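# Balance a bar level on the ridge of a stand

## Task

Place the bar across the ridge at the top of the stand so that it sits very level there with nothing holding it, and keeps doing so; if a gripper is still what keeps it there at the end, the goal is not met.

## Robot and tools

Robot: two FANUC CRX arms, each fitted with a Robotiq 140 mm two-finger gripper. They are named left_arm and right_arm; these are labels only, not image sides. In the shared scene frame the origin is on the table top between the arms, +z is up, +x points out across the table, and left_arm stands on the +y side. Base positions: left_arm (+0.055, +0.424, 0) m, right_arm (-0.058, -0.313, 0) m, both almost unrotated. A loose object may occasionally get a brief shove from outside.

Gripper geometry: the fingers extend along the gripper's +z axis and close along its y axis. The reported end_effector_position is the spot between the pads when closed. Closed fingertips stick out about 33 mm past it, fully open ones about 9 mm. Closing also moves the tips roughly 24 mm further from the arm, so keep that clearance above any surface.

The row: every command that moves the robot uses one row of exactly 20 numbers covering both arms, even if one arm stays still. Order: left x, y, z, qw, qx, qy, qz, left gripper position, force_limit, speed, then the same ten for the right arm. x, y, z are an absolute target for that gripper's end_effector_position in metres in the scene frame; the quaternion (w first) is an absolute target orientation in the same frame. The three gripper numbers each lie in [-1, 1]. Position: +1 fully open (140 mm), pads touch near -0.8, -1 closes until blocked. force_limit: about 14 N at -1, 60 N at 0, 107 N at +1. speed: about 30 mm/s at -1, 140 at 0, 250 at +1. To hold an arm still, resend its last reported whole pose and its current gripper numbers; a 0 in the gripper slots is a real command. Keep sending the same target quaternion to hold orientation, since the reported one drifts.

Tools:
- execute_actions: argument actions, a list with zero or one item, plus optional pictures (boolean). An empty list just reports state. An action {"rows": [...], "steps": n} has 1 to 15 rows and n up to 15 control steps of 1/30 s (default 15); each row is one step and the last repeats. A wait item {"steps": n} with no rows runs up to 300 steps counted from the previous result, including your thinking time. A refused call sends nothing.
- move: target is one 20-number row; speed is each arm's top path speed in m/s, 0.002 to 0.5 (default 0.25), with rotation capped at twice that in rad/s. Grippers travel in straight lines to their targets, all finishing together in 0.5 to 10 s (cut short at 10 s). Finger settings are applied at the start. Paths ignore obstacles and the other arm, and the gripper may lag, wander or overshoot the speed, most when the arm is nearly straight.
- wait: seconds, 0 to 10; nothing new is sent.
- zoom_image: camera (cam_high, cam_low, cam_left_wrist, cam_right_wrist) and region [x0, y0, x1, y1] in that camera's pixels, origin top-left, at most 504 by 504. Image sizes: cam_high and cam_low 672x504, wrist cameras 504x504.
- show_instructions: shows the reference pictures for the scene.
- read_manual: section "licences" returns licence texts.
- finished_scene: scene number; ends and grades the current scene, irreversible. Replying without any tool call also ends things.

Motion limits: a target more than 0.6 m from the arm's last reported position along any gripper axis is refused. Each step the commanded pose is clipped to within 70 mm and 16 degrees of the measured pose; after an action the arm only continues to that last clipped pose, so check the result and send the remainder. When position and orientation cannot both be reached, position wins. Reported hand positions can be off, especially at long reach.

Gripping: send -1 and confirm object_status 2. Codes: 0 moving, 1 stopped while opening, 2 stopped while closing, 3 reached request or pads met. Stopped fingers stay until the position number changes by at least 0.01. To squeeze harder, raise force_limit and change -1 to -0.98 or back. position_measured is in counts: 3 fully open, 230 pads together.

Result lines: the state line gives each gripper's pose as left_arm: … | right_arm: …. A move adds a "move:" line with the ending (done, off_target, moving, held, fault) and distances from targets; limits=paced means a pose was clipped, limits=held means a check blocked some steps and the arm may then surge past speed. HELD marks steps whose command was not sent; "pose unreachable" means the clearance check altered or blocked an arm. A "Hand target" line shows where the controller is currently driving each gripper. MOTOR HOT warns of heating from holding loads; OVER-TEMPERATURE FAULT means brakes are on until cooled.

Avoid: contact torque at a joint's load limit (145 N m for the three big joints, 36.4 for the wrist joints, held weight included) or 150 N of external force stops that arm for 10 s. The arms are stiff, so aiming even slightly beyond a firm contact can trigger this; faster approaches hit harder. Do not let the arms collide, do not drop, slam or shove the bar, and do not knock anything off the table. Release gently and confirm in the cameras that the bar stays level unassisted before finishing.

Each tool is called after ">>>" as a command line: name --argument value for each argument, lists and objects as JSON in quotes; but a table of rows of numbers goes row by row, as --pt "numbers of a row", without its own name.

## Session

>>> execute_actions --actions '[]'

Scene clock: 0.00 s of 4100.00 s.
left_arm: end_effector_position=(+0.3666, +0.6375, +0.2697) position_measured=3 object_status=3 end_effector_quat_wxyz=(-0.169, +0.451, +0.876, +0.029) | right_arm: end_effector_position=(+0.5413, -0.2258, +0.2486) position_measured=3 object_status=3 end_effector_quat_wxyz=(-0.139, +0.637, +0.484, +0.583)
Joint positions: left_arm=[ 0.614 -0.045  0.079 -0.337 -1.79   3.081] | right_arm=[-0.386  0.108 -0.179 -1.369 -1.199 -2.523]
Joint velocities: left_arm=[ 0.     0.    -0.     0.001  0.     0.001] | right_arm=[-0.    -0.    -0.     0.     0.001  0.001]
Hand target (left_arm): +0.367, +0.637, +0.270; -0.169, +0.451, +0.876, +0.029
Hand target (right_arm): +0.541, -0.226, +0.249; -0.139, +0.637, +0.484, +0.583

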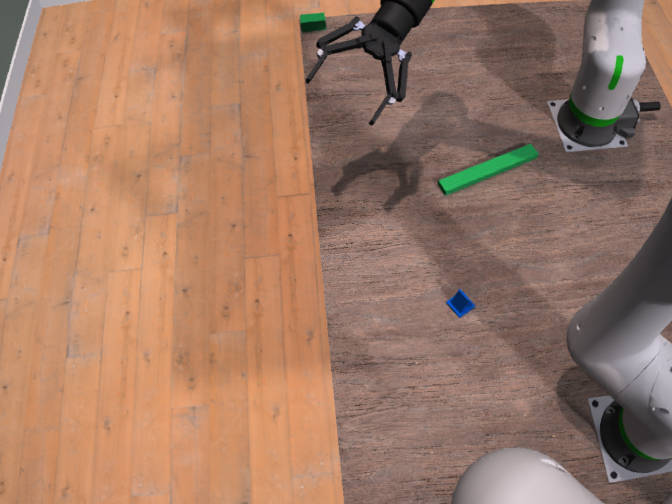

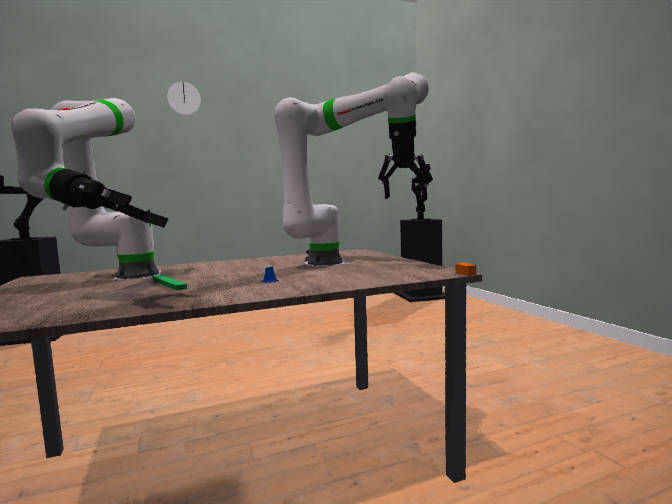

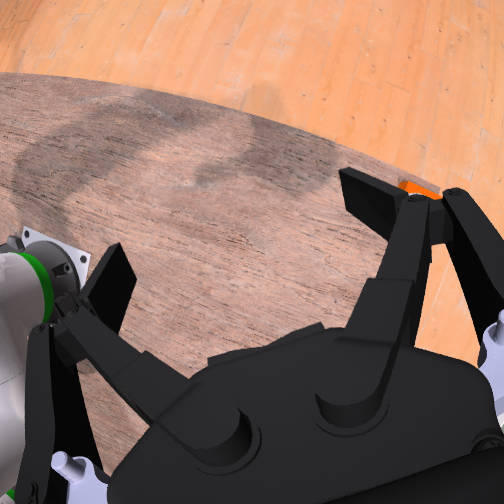

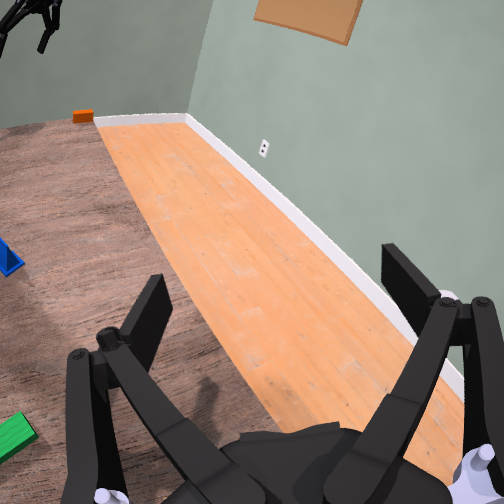

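>>> zoom_image --camera "cam_high" --region '[410, 130, 560, 330]'

>>> zoom_image --camera "cam_low" --region '[140, 250, 300, 310]'

Region (410, 130, 560, 330) of cam_high's 672x504 image, scaled by 2.520, with more detail than that image has; it fills the left 378 columns of this view, and the rest is white.

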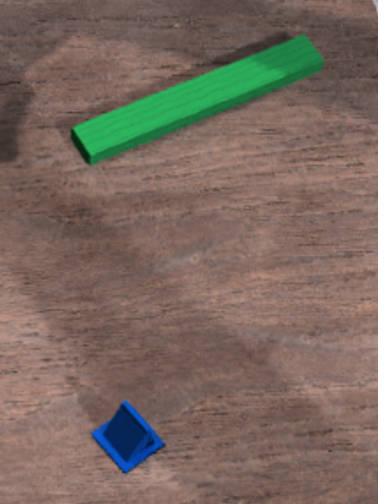

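Region (140, 250, 300, 310) of cam_low's 672x504 image, scaled by 3.150, with more detail than that image has; it fills the top 189 rows of this view, and the rest is white.

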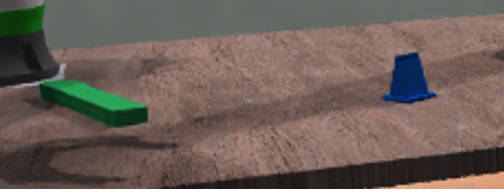

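>>> move --target '[0.3666,0.6375,0.2697,-0.169,0.451,0.876,0.029,1,0,0,0.24,-0.19,0.16,0,0.174,-0.985,0,0.1,0,0]' --speed 0.3

Scene clock: 10.50 s of 4100.00 s.
left_arm: end_effector_position=(+0.3666, +0.6375, +0.2697) position_measured=3 object_status=3 end_effector_quat_wxyz=(-0.169, +0.451, +0.876, +0.029) | right_arm: end_effector_position=(+0.2396, -0.1926, +0.1593) position_measured=117 object_status=3 end_effector_quat_wxyz=(-0.002, -0.172, +0.985, -0.003)
Joint positions: left_arm=[ 0.615 -0.045  0.079 -0.337 -1.789  3.081] | right_arm=[ 0.793 -0.326 -0.462  0.004 -1.442 -2.031]
Joint velocities: left_arm=[ 0. -0.  0.  0.  0. -0.] | right_arm=[ 0.007 -0.002 -0.004  0.004  0.001 -0.008]
Hand target (left_arm): +0.367, +0.638, +0.270; -0.169, +0.451, +0.876, +0.029
Hand target (right_arm): +0.239, -0.193, +0.159; -0.001, -0.172, +0.985, -0.004
Off the commanded pose (left_arm): 0.000 m, 0 deg.
Off the commanded pose (right_arm): 0.003 m, 0 deg.
After step 90, 3.03 s passed at rest.
move: done

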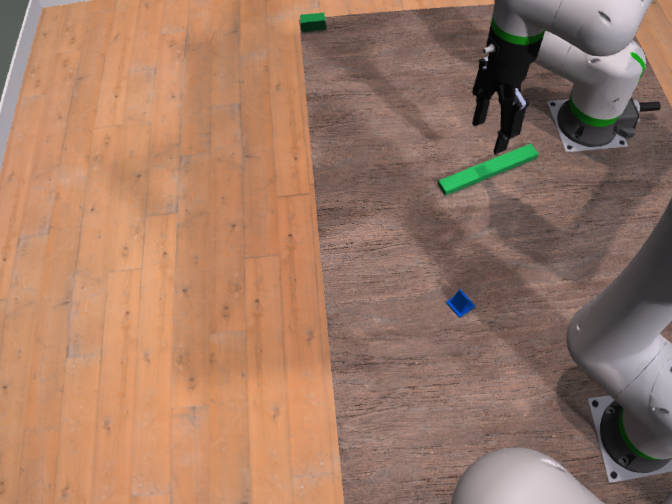

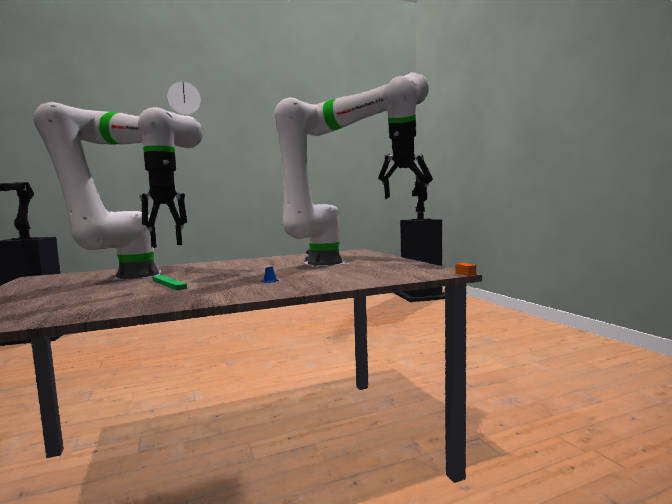

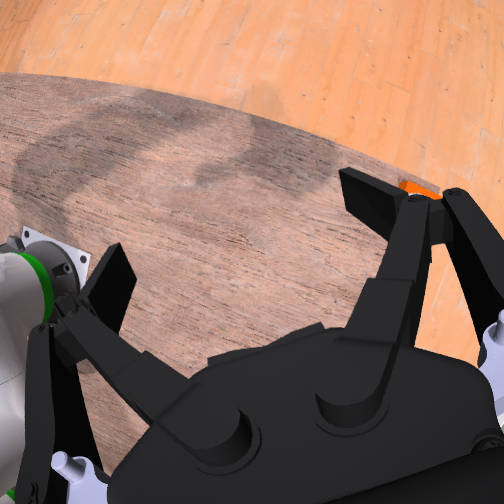

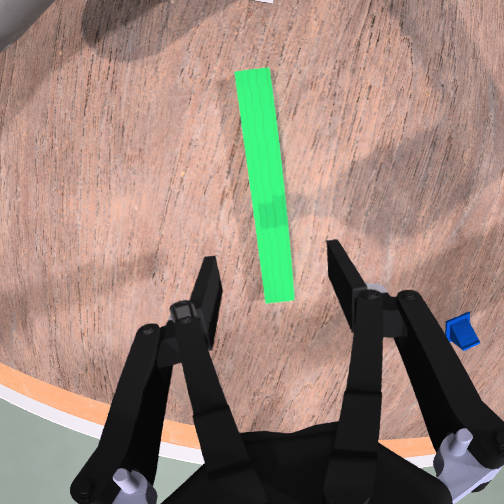

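>>> move --target '[0.3666,0.6375,0.2697,-0.169,0.451,0.876,0.029,1,0,0,0.225,-0.193,0.041,0,0.174,-0.985,0,0.1,0,0]' --speed 0.12

Scene clock: 13.20 s of 4100.00 s.
left_arm: end_effector_position=(+0.3666, +0.6375, +0.2697) position_measured=3 object_status=3 end_effector_quat_wxyz=(-0.169, +0.451, +0.876, +0.029) | right_arm: end_effector_position=(+0.2247, -0.1934, +0.0412) position_measured=117 object_status=3 end_effector_quat_wxyz=(+0.000, -0.174, +0.985, -0.000)
Joint positions: left_arm=[ 0.615 -0.045  0.079 -0.337 -1.789  3.081] | right_arm=[ 0.825 -0.277 -0.713  0.    -1.135 -2.059]
Joint velocities: left_arm=[-0.    -0.    -0.     0.     0.    -0.001] | right_arm=[ 0.     0.001 -0.001 -0.     0.003  0.001]
Hand target (left_arm): +0.367, +0.637, +0.270; -0.169, +0.451, +0.876, +0.029
Hand target (right_arm): +0.225, -0.193, +0.041; +0.000, -0.174, +0.985, -0.000
Off the commanded pose (left_arm): 0.000 m, 0 deg.
Off the commanded pose (right_arm): 0.000 m, 0 deg.
move: done

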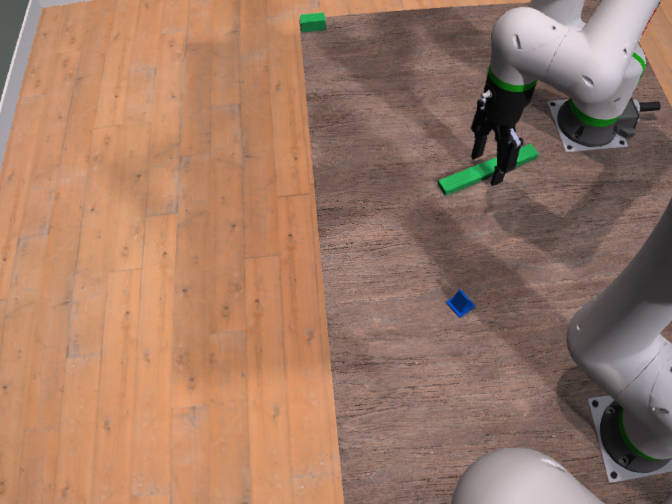

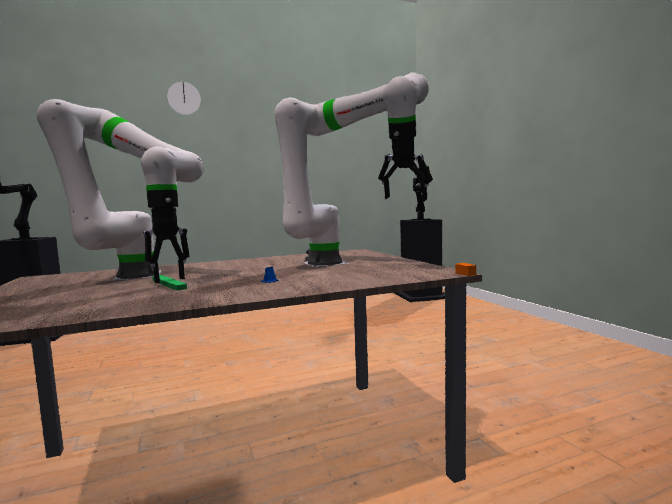

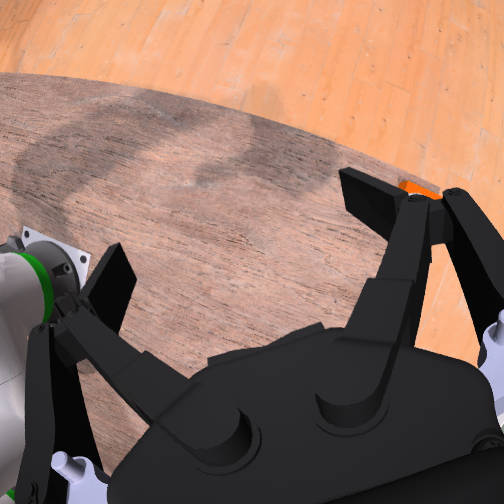

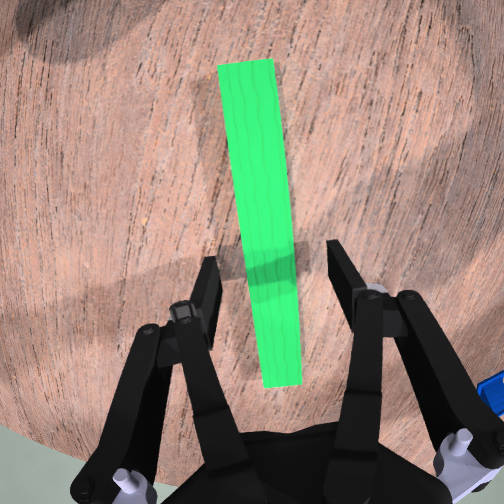

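>>> move --target '[0.3666,0.6375,0.2697,-0.169,0.451,0.876,0.029,1,0,0,0.225,-0.193,0.038,0,0.174,-0.985,0,-1,0,-0.3]' --speed 0.05

>>> move --target '[0.3666,0.6375,0.2697,-0.169,0.451,0.876,0.029,1,0,0,0.24,-0.16,0.12,0,0.174,-0.985,0,-1,0,-0.3]' --speed 0.15

>>> move --target '[0.3666,0.6375,0.2697,-0.169,0.451,0.876,0.029,1,0,0,0.346,0.141,0.115,0,0.317,-0.948,0,-1,0,-0.3]' --speed 0.2

>>> zoom_image --camera "cam_low" --region '[225, 235, 315, 295]'

>>> zoom_image --camera "cam_high" --region '[400, 220, 530, 350]'

Scene clock: 18.93 s of 4100.00 s.
left_arm: end_effector_position=(+0.3666, +0.6375, +0.2697) position_measured=3 object_status=3 end_effector_quat_wxyz=(-0.169, +0.451, +0.876, +0.029) | right_arm: end_effector_position=(+0.2251, -0.1930, +0.0381) position_measured=185 object_status=2 end_effector_quat_wxyz=(+0.000, -0.174, +0.985, -0.000)
Joint positions: left_arm=[ 0.615 -0.045  0.079 -0.337 -1.789  3.081] | right_arm=[ 0.825 -0.271 -0.717  0.    -1.125 -2.059]
Joint velocities: left_arm=[ 0.    -0.     0.    -0.     0.     0.001] | right_arm=[-0.     0.001 -0.001  0.     0.002 -0.   ]
Hand target (left_arm): +0.367, +0.637, +0.270; -0.169, +0.451, +0.876, +0.029
Hand target (right_arm): +0.225, -0.193, +0.038; +0.000, -0.174, +0.985, -0.000
Off the commanded pose (left_arm): 0.000 m, 0 deg.
Off the commanded pose (right_arm): 0.000 m, 0 deg.
After step 90, 2.03 s passed at rest.
move: done

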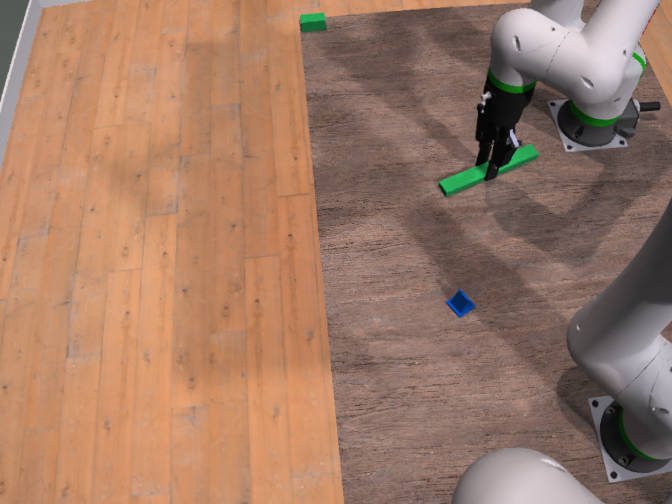

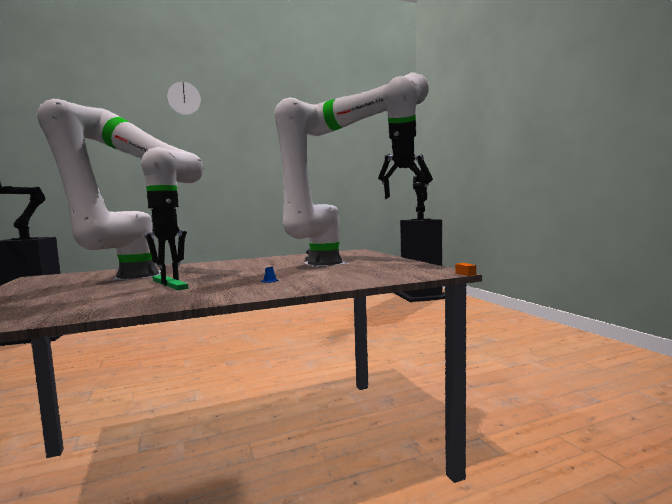

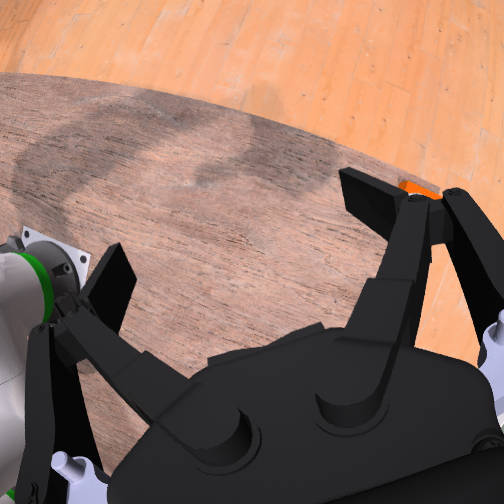

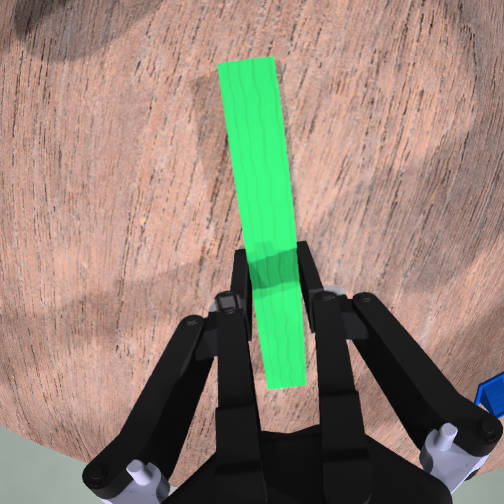

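Scene clock: 19.93 s of 4100.00 s.
left_arm: end_effector_position=(+0.3666, +0.6375, +0.2697) position_measured=3 object_status=3 end_effector_quat_wxyz=(-0.169, +0.451, +0.876, +0.029) | right_arm: end_effector_position=(+0.2402, -0.1599, +0.1198) position_measured=185 object_status=2 end_effector_quat_wxyz=(+0.000, -0.174, +0.985, -0.000)
Joint positions: left_arm=[ 0.615 -0.045  0.079 -0.337 -1.789  3.081] | right_arm=[ 0.86  -0.268 -0.513  0.    -1.327 -2.093]
Joint velocities: left_arm=[ 0.    -0.001  0.    -0.     0.    -0.   ] | right_arm=[ 0.001  0.     0.003 -0.001 -0.002 -0.   ]
Hand target (left_arm): +0.367, +0.637, +0.270; -0.169, +0.451, +0.876, +0.029
Hand target (right_arm): +0.240, -0.160, +0.120; +0.000, -0.174, +0.985, -0.000
Off the commanded pose (left_arm): 0.000 m, 0 deg.
Off the commanded pose (right_arm): 0.000 m, 0 deg.
move: done

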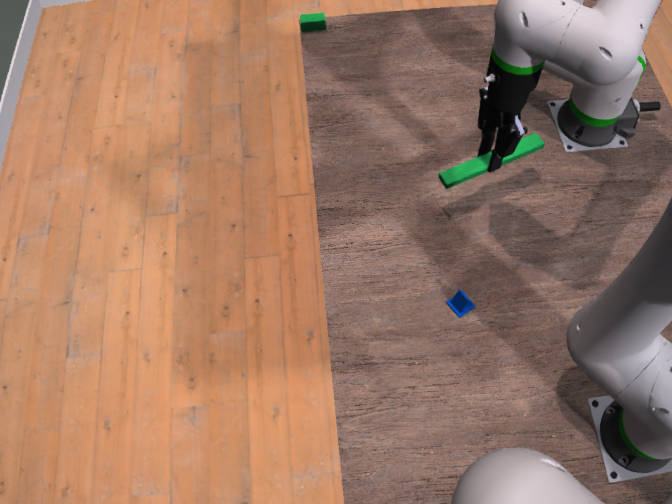

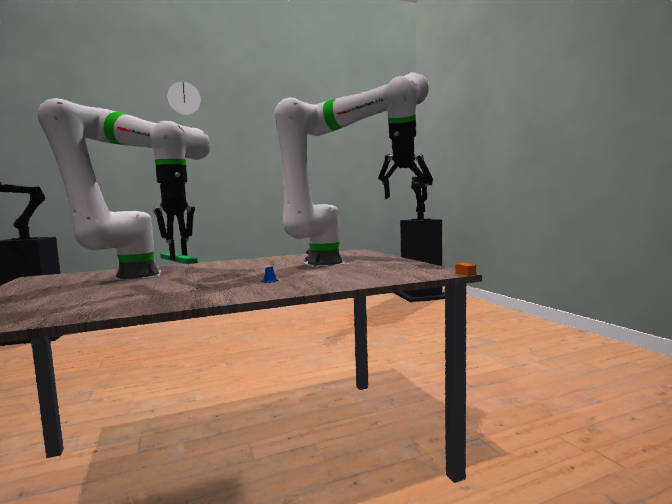

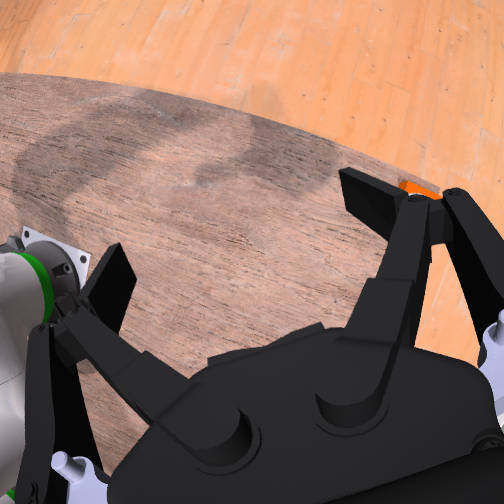

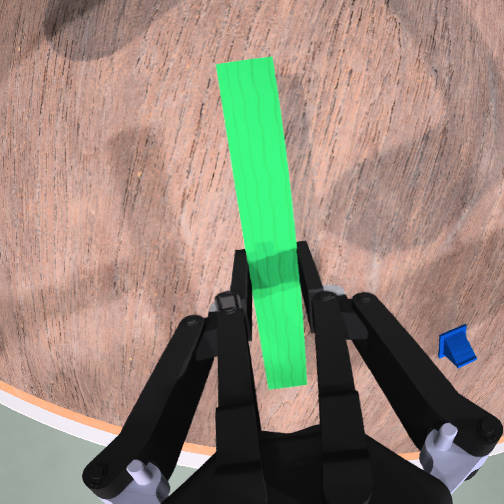

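Scene clock: 22.00 s of 4100.00 s.
left_arm: end_effector_position=(+0.3666, +0.6375, +0.2697) position_measured=3 object_status=3 end_effector_quat_wxyz=(-0.169, +0.451, +0.876, +0.029) | right_arm: end_effector_position=(+0.3463, +0.1407, +0.1151) position_measured=185 object_status=2 end_effector_quat_wxyz=(+0.000, -0.317, +0.948, -0.001)
Joint positions: left_arm=[ 0.615 -0.045  0.079 -0.337 -1.789  3.081] | right_arm=[ 1.046  0.432  0.231  0.001 -1.37  -1.985]
Joint velocities: left_arm=[-0.    -0.002 -0.     0.    -0.001 -0.001] | right_arm=[-0.001  0.004  0.005 -0.001 -0.004  0.002]
Hand target (left_arm): +0.367, +0.637, +0.270; -0.169, +0.451, +0.876, +0.029
Hand target (right_arm): +0.346, +0.141, +0.115; +0.000, -0.317, +0.948, -0.001
Off the commanded pose (left_arm): 0.000 m, 0 deg.
Off the commanded pose (right_arm): 0.000 m, 0 deg.
move: done

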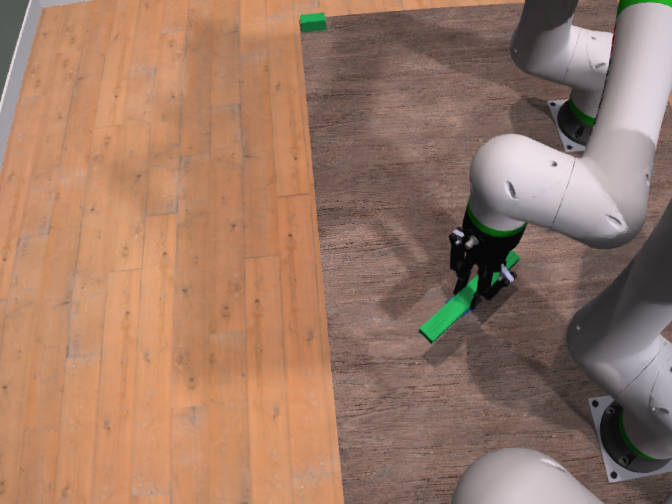

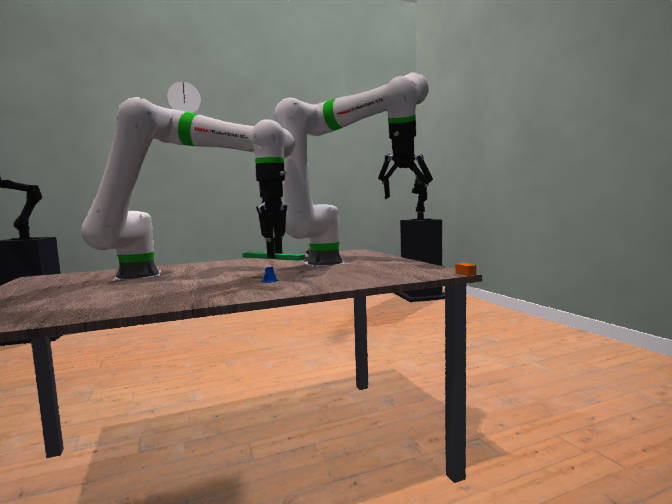

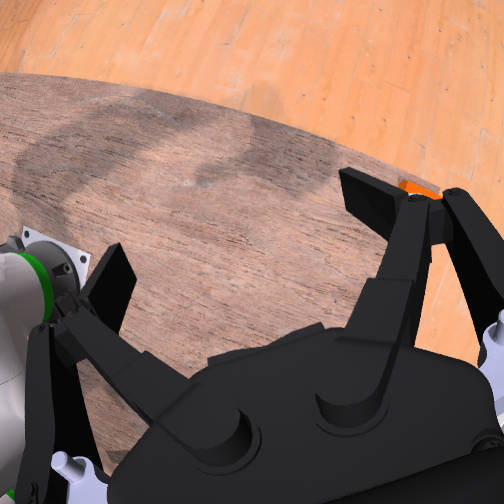

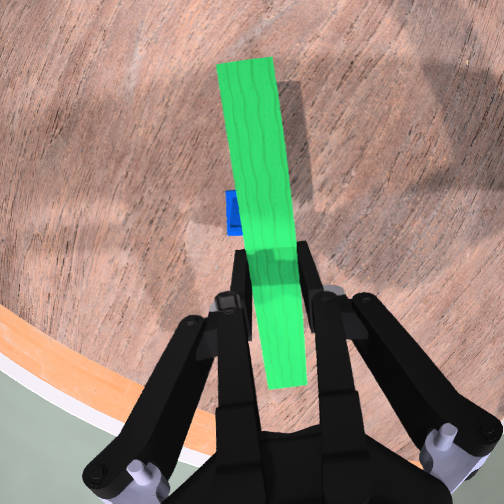

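Region (225, 235, 315, 295) of cam_low's 672x504 image, scaled by 5.600, with more detail than that image has.

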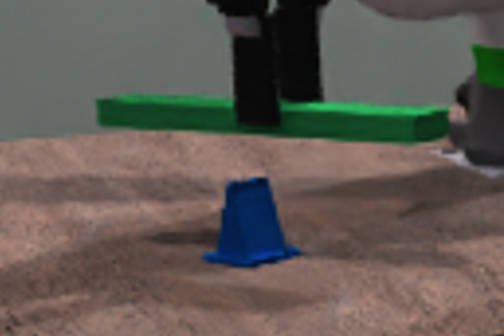

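Region (400, 220, 530, 350) of cam_high's 672x504 image, scaled by 3.877, with more detail than that image has.

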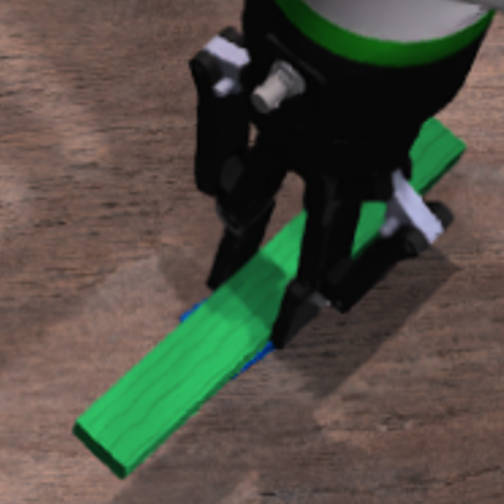

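>>> move --target '[0.3666,0.6375,0.2697,-0.169,0.451,0.876,0.029,1,0,0,0.353,0.128,0.099,0,0.267,-0.964,0,-1,0,-0.3]' --speed 0.05

>>> zoom_image --camera "cam_low" --region '[225, 235, 315, 295]'

Scene clock: 26.53 s of 4100.00 s.
left_arm: end_effector_position=(+0.3666, +0.6375, +0.2697) position_measured=3 object_status=3 end_effector_quat_wxyz=(-0.169, +0.451, +0.876, +0.029) | right_arm: end_effector_position=(+0.3529, +0.1280, +0.0991) position_measured=185 object_status=2 end_effector_quat_wxyz=(-0.000, -0.267, +0.964, +0.000)
Joint positions: left_arm=[ 0.615 -0.045  0.079 -0.337 -1.789  3.081] | right_arm=[ 1.025  0.429  0.189 -0.    -1.331 -2.068]
Joint velocities: left_arm=[-0. -0. -0.  0.  0.  0.] | right_arm=[-0.    -0.001 -0.002 -0.     0.002 -0.004]
Hand target (left_arm): +0.367, +0.637, +0.270; -0.169, +0.451, +0.876, +0.029
Hand target (right_arm): +0.353, +0.128, +0.099; -0.000, -0.267, +0.964, +0.000
Off the commanded pose (left_arm): 0.000 m, 0 deg.
Off the commanded pose (right_arm): 0.000 m, 0 deg.
After step 90, 0.23 s passed at rest.
move: done

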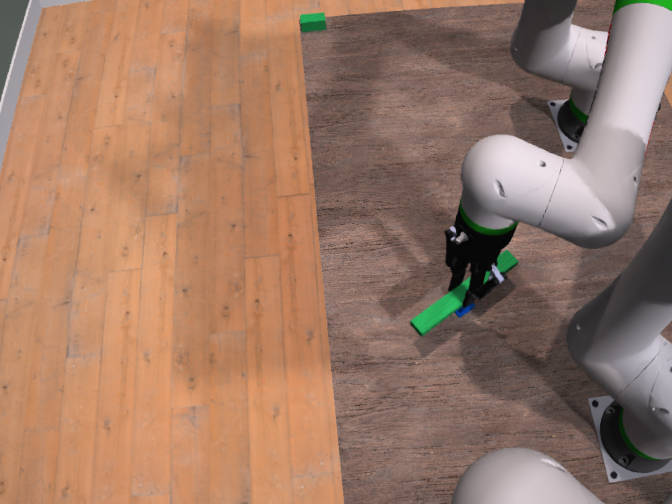

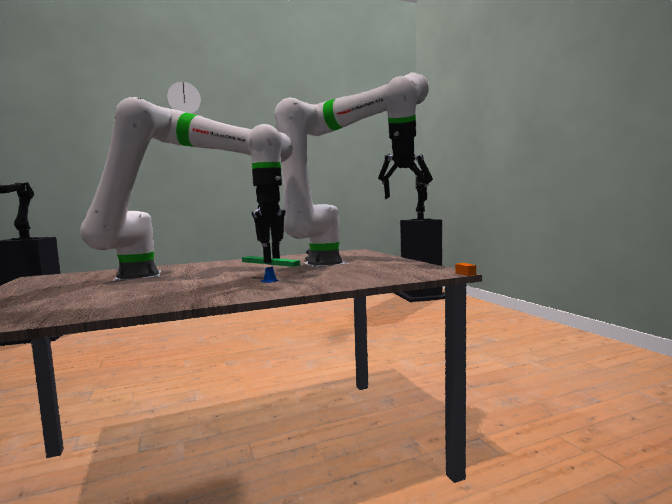

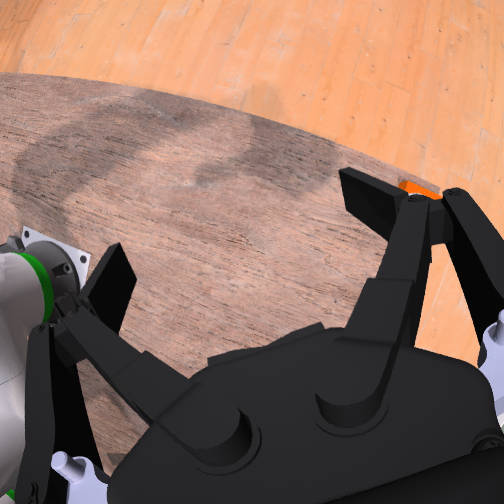

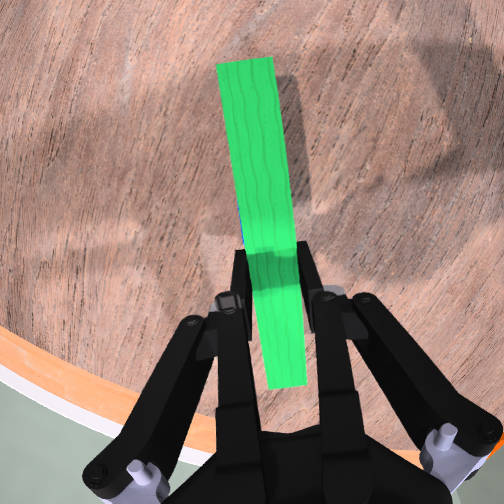

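Region (225, 235, 315, 295) of cam_low's 672x504 image, scaled by 5.600, with more detail than that image has.

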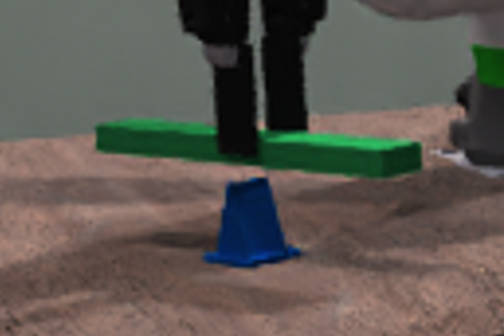

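>>> move --target '[0.3666,0.6375,0.2697,-0.169,0.451,0.876,0.029,1,0,0,0.353,0.128,0.093,0,0.267,-0.964,0,-0.98,-0.8,-0.3]' --speed 0.01

>>> zoom_image --camera "cam_low" --region '[225, 235, 315, 295]'

>>> zoom_image --camera "cam_high" --region '[400, 220, 530, 350]'

Scene clock: 30.37 s of 4100.00 s.
left_arm: end_effector_position=(+0.3666, +0.6375, +0.2697) position_measured=3 object_status=3 end_effector_quat_wxyz=(-0.169, +0.451, +0.876, +0.029) | right_arm: end_effector_position=(+0.3530, +0.1280, +0.0930) position_measured=185 object_status=2 end_effector_quat_wxyz=(+0.000, -0.267, +0.964, +0.000)
Joint positions: left_arm=[ 0.615 -0.045  0.079 -0.337 -1.789  3.081] | right_arm=[ 1.025  0.432  0.179  0.    -1.318 -2.068]
Joint velocities: left_arm=[-0.    -0.001 -0.     0.    -0.     0.001] | right_arm=[-0.002 -0.    -0.001 -0.001 -0.    -0.001]
Hand target (left_arm): +0.367, +0.637, +0.270; -0.169, +0.451, +0.876, +0.029
Hand target (right_arm): +0.353, +0.128, +0.093; +0.000, -0.267, +0.964, -0.000
Off the commanded pose (left_arm): 0.000 m, 0 deg.
Off the commanded pose (right_arm): 0.000 m, 0 deg.
move: done

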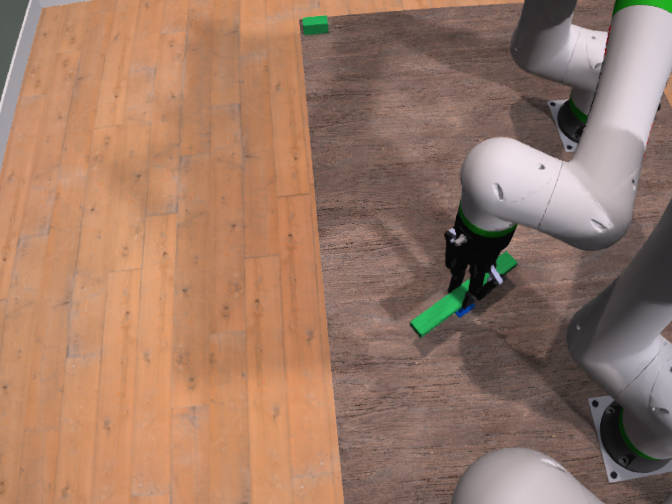

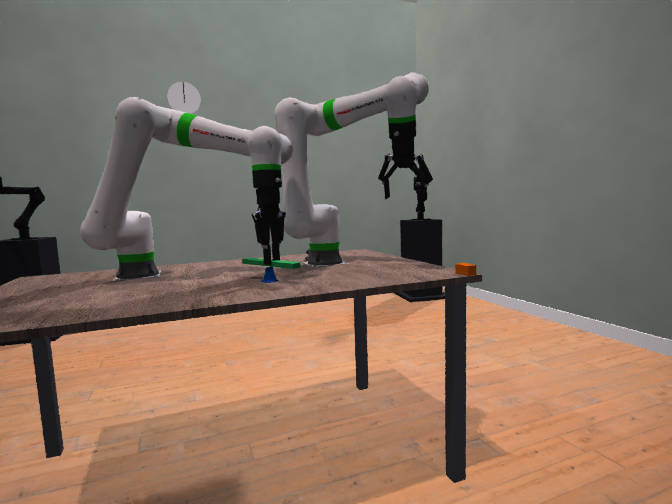

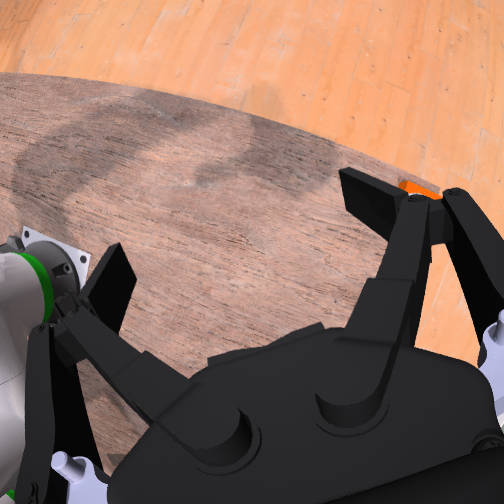

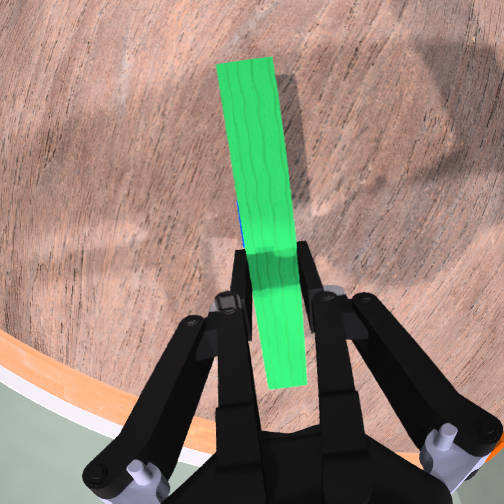

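Region (225, 235, 315, 295) of cam_low's 672x504 image, scaled by 5.600, with more detail than that image has.

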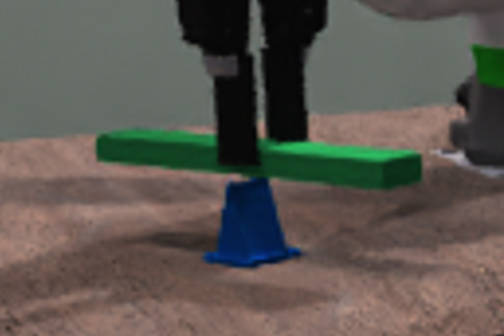

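Region (400, 220, 530, 350) of cam_high's 672x504 image, scaled by 3.877, with more detail than that image has.

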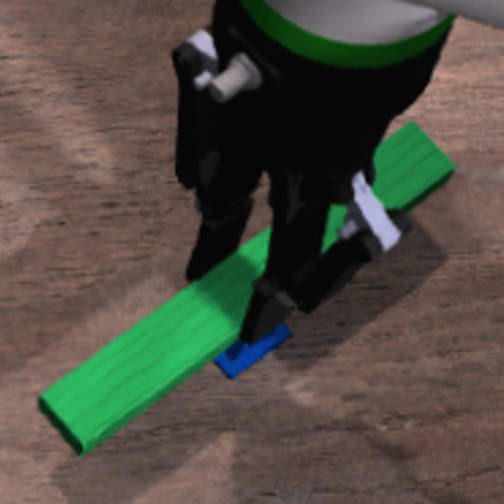

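>>> move --target '[0.3666,0.6375,0.2697,-0.169,0.451,0.876,0.029,1,0,0,0.3513,0.127,0.0885,0,0.267,-0.964,0,-0.98,-0.8,-0.3]' --speed 0.006

>>> zoom_image --camera "cam_low" --region '[225, 235, 315, 295]'

Scene clock: 40.33 s of 4100.00 s.
left_arm: end_effector_position=(+0.3666, +0.6375, +0.2697) position_measured=3 object_status=3 end_effector_quat_wxyz=(-0.169, +0.451, +0.876, +0.029) | right_arm: end_effector_position=(+0.3513, +0.1270, +0.0885) position_measured=185 object_status=2 end_effector_quat_wxyz=(+0.000, -0.267, +0.964, -0.000)
Joint positions: left_arm=[ 0.615 -0.045  0.079 -0.337 -1.789  3.081] | right_arm=[ 1.027  0.431  0.166  0.    -1.306 -2.07 ]
Joint velocities: left_arm=[-0.     0.     0.     0.     0.    -0.002] | right_arm=[ 0.    -0.001 -0.001  0.    -0.    -0.001]
Hand target (left_arm): +0.367, +0.637, +0.270; -0.169, +0.451, +0.876, +0.029
Hand target (right_arm): +0.351, +0.127, +0.089; +0.000, -0.267, +0.964, -0.000
Off the commanded pose (left_arm): 0.000 m, 0 deg.
Off the commanded pose (right_arm): 0.000 m, 0 deg.
After step 90, 5.93 s passed at rest.
move: done

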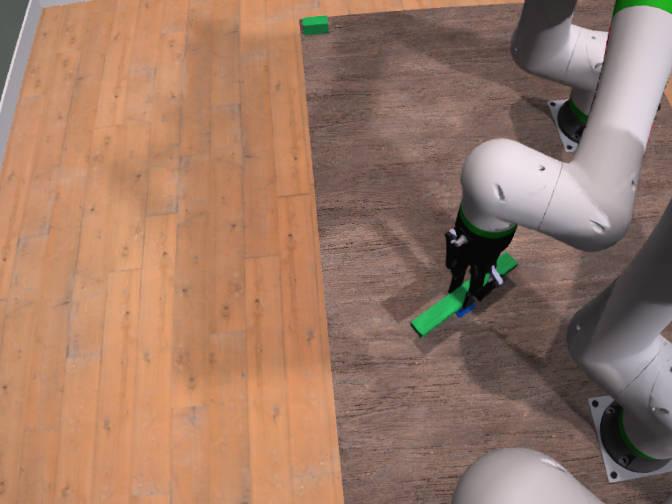

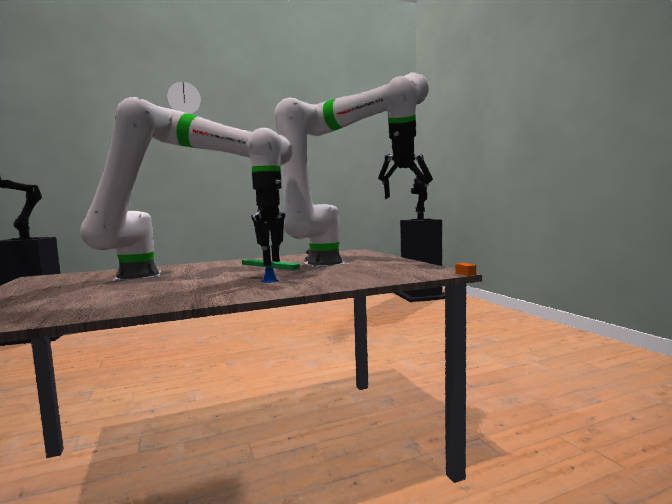

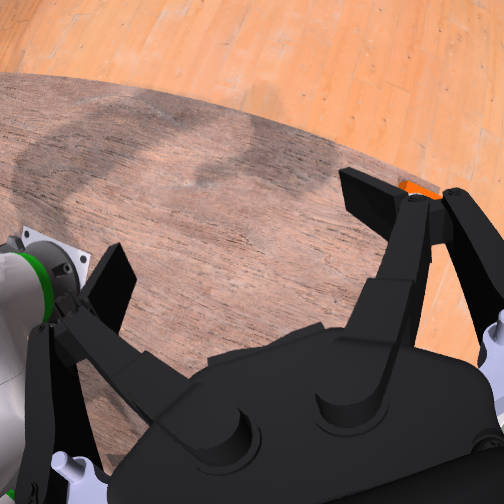

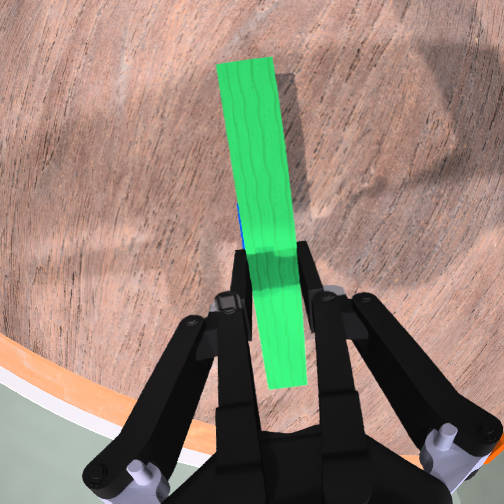

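Region (225, 235, 315, 295) of cam_low's 672x504 image, scaled by 5.600, with more detail than that image has.

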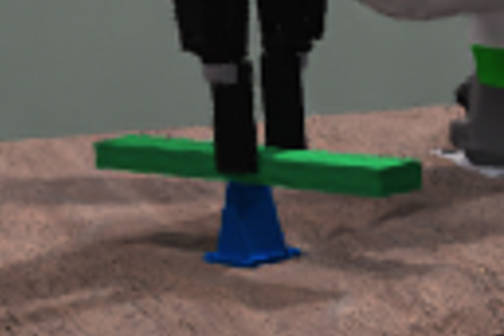

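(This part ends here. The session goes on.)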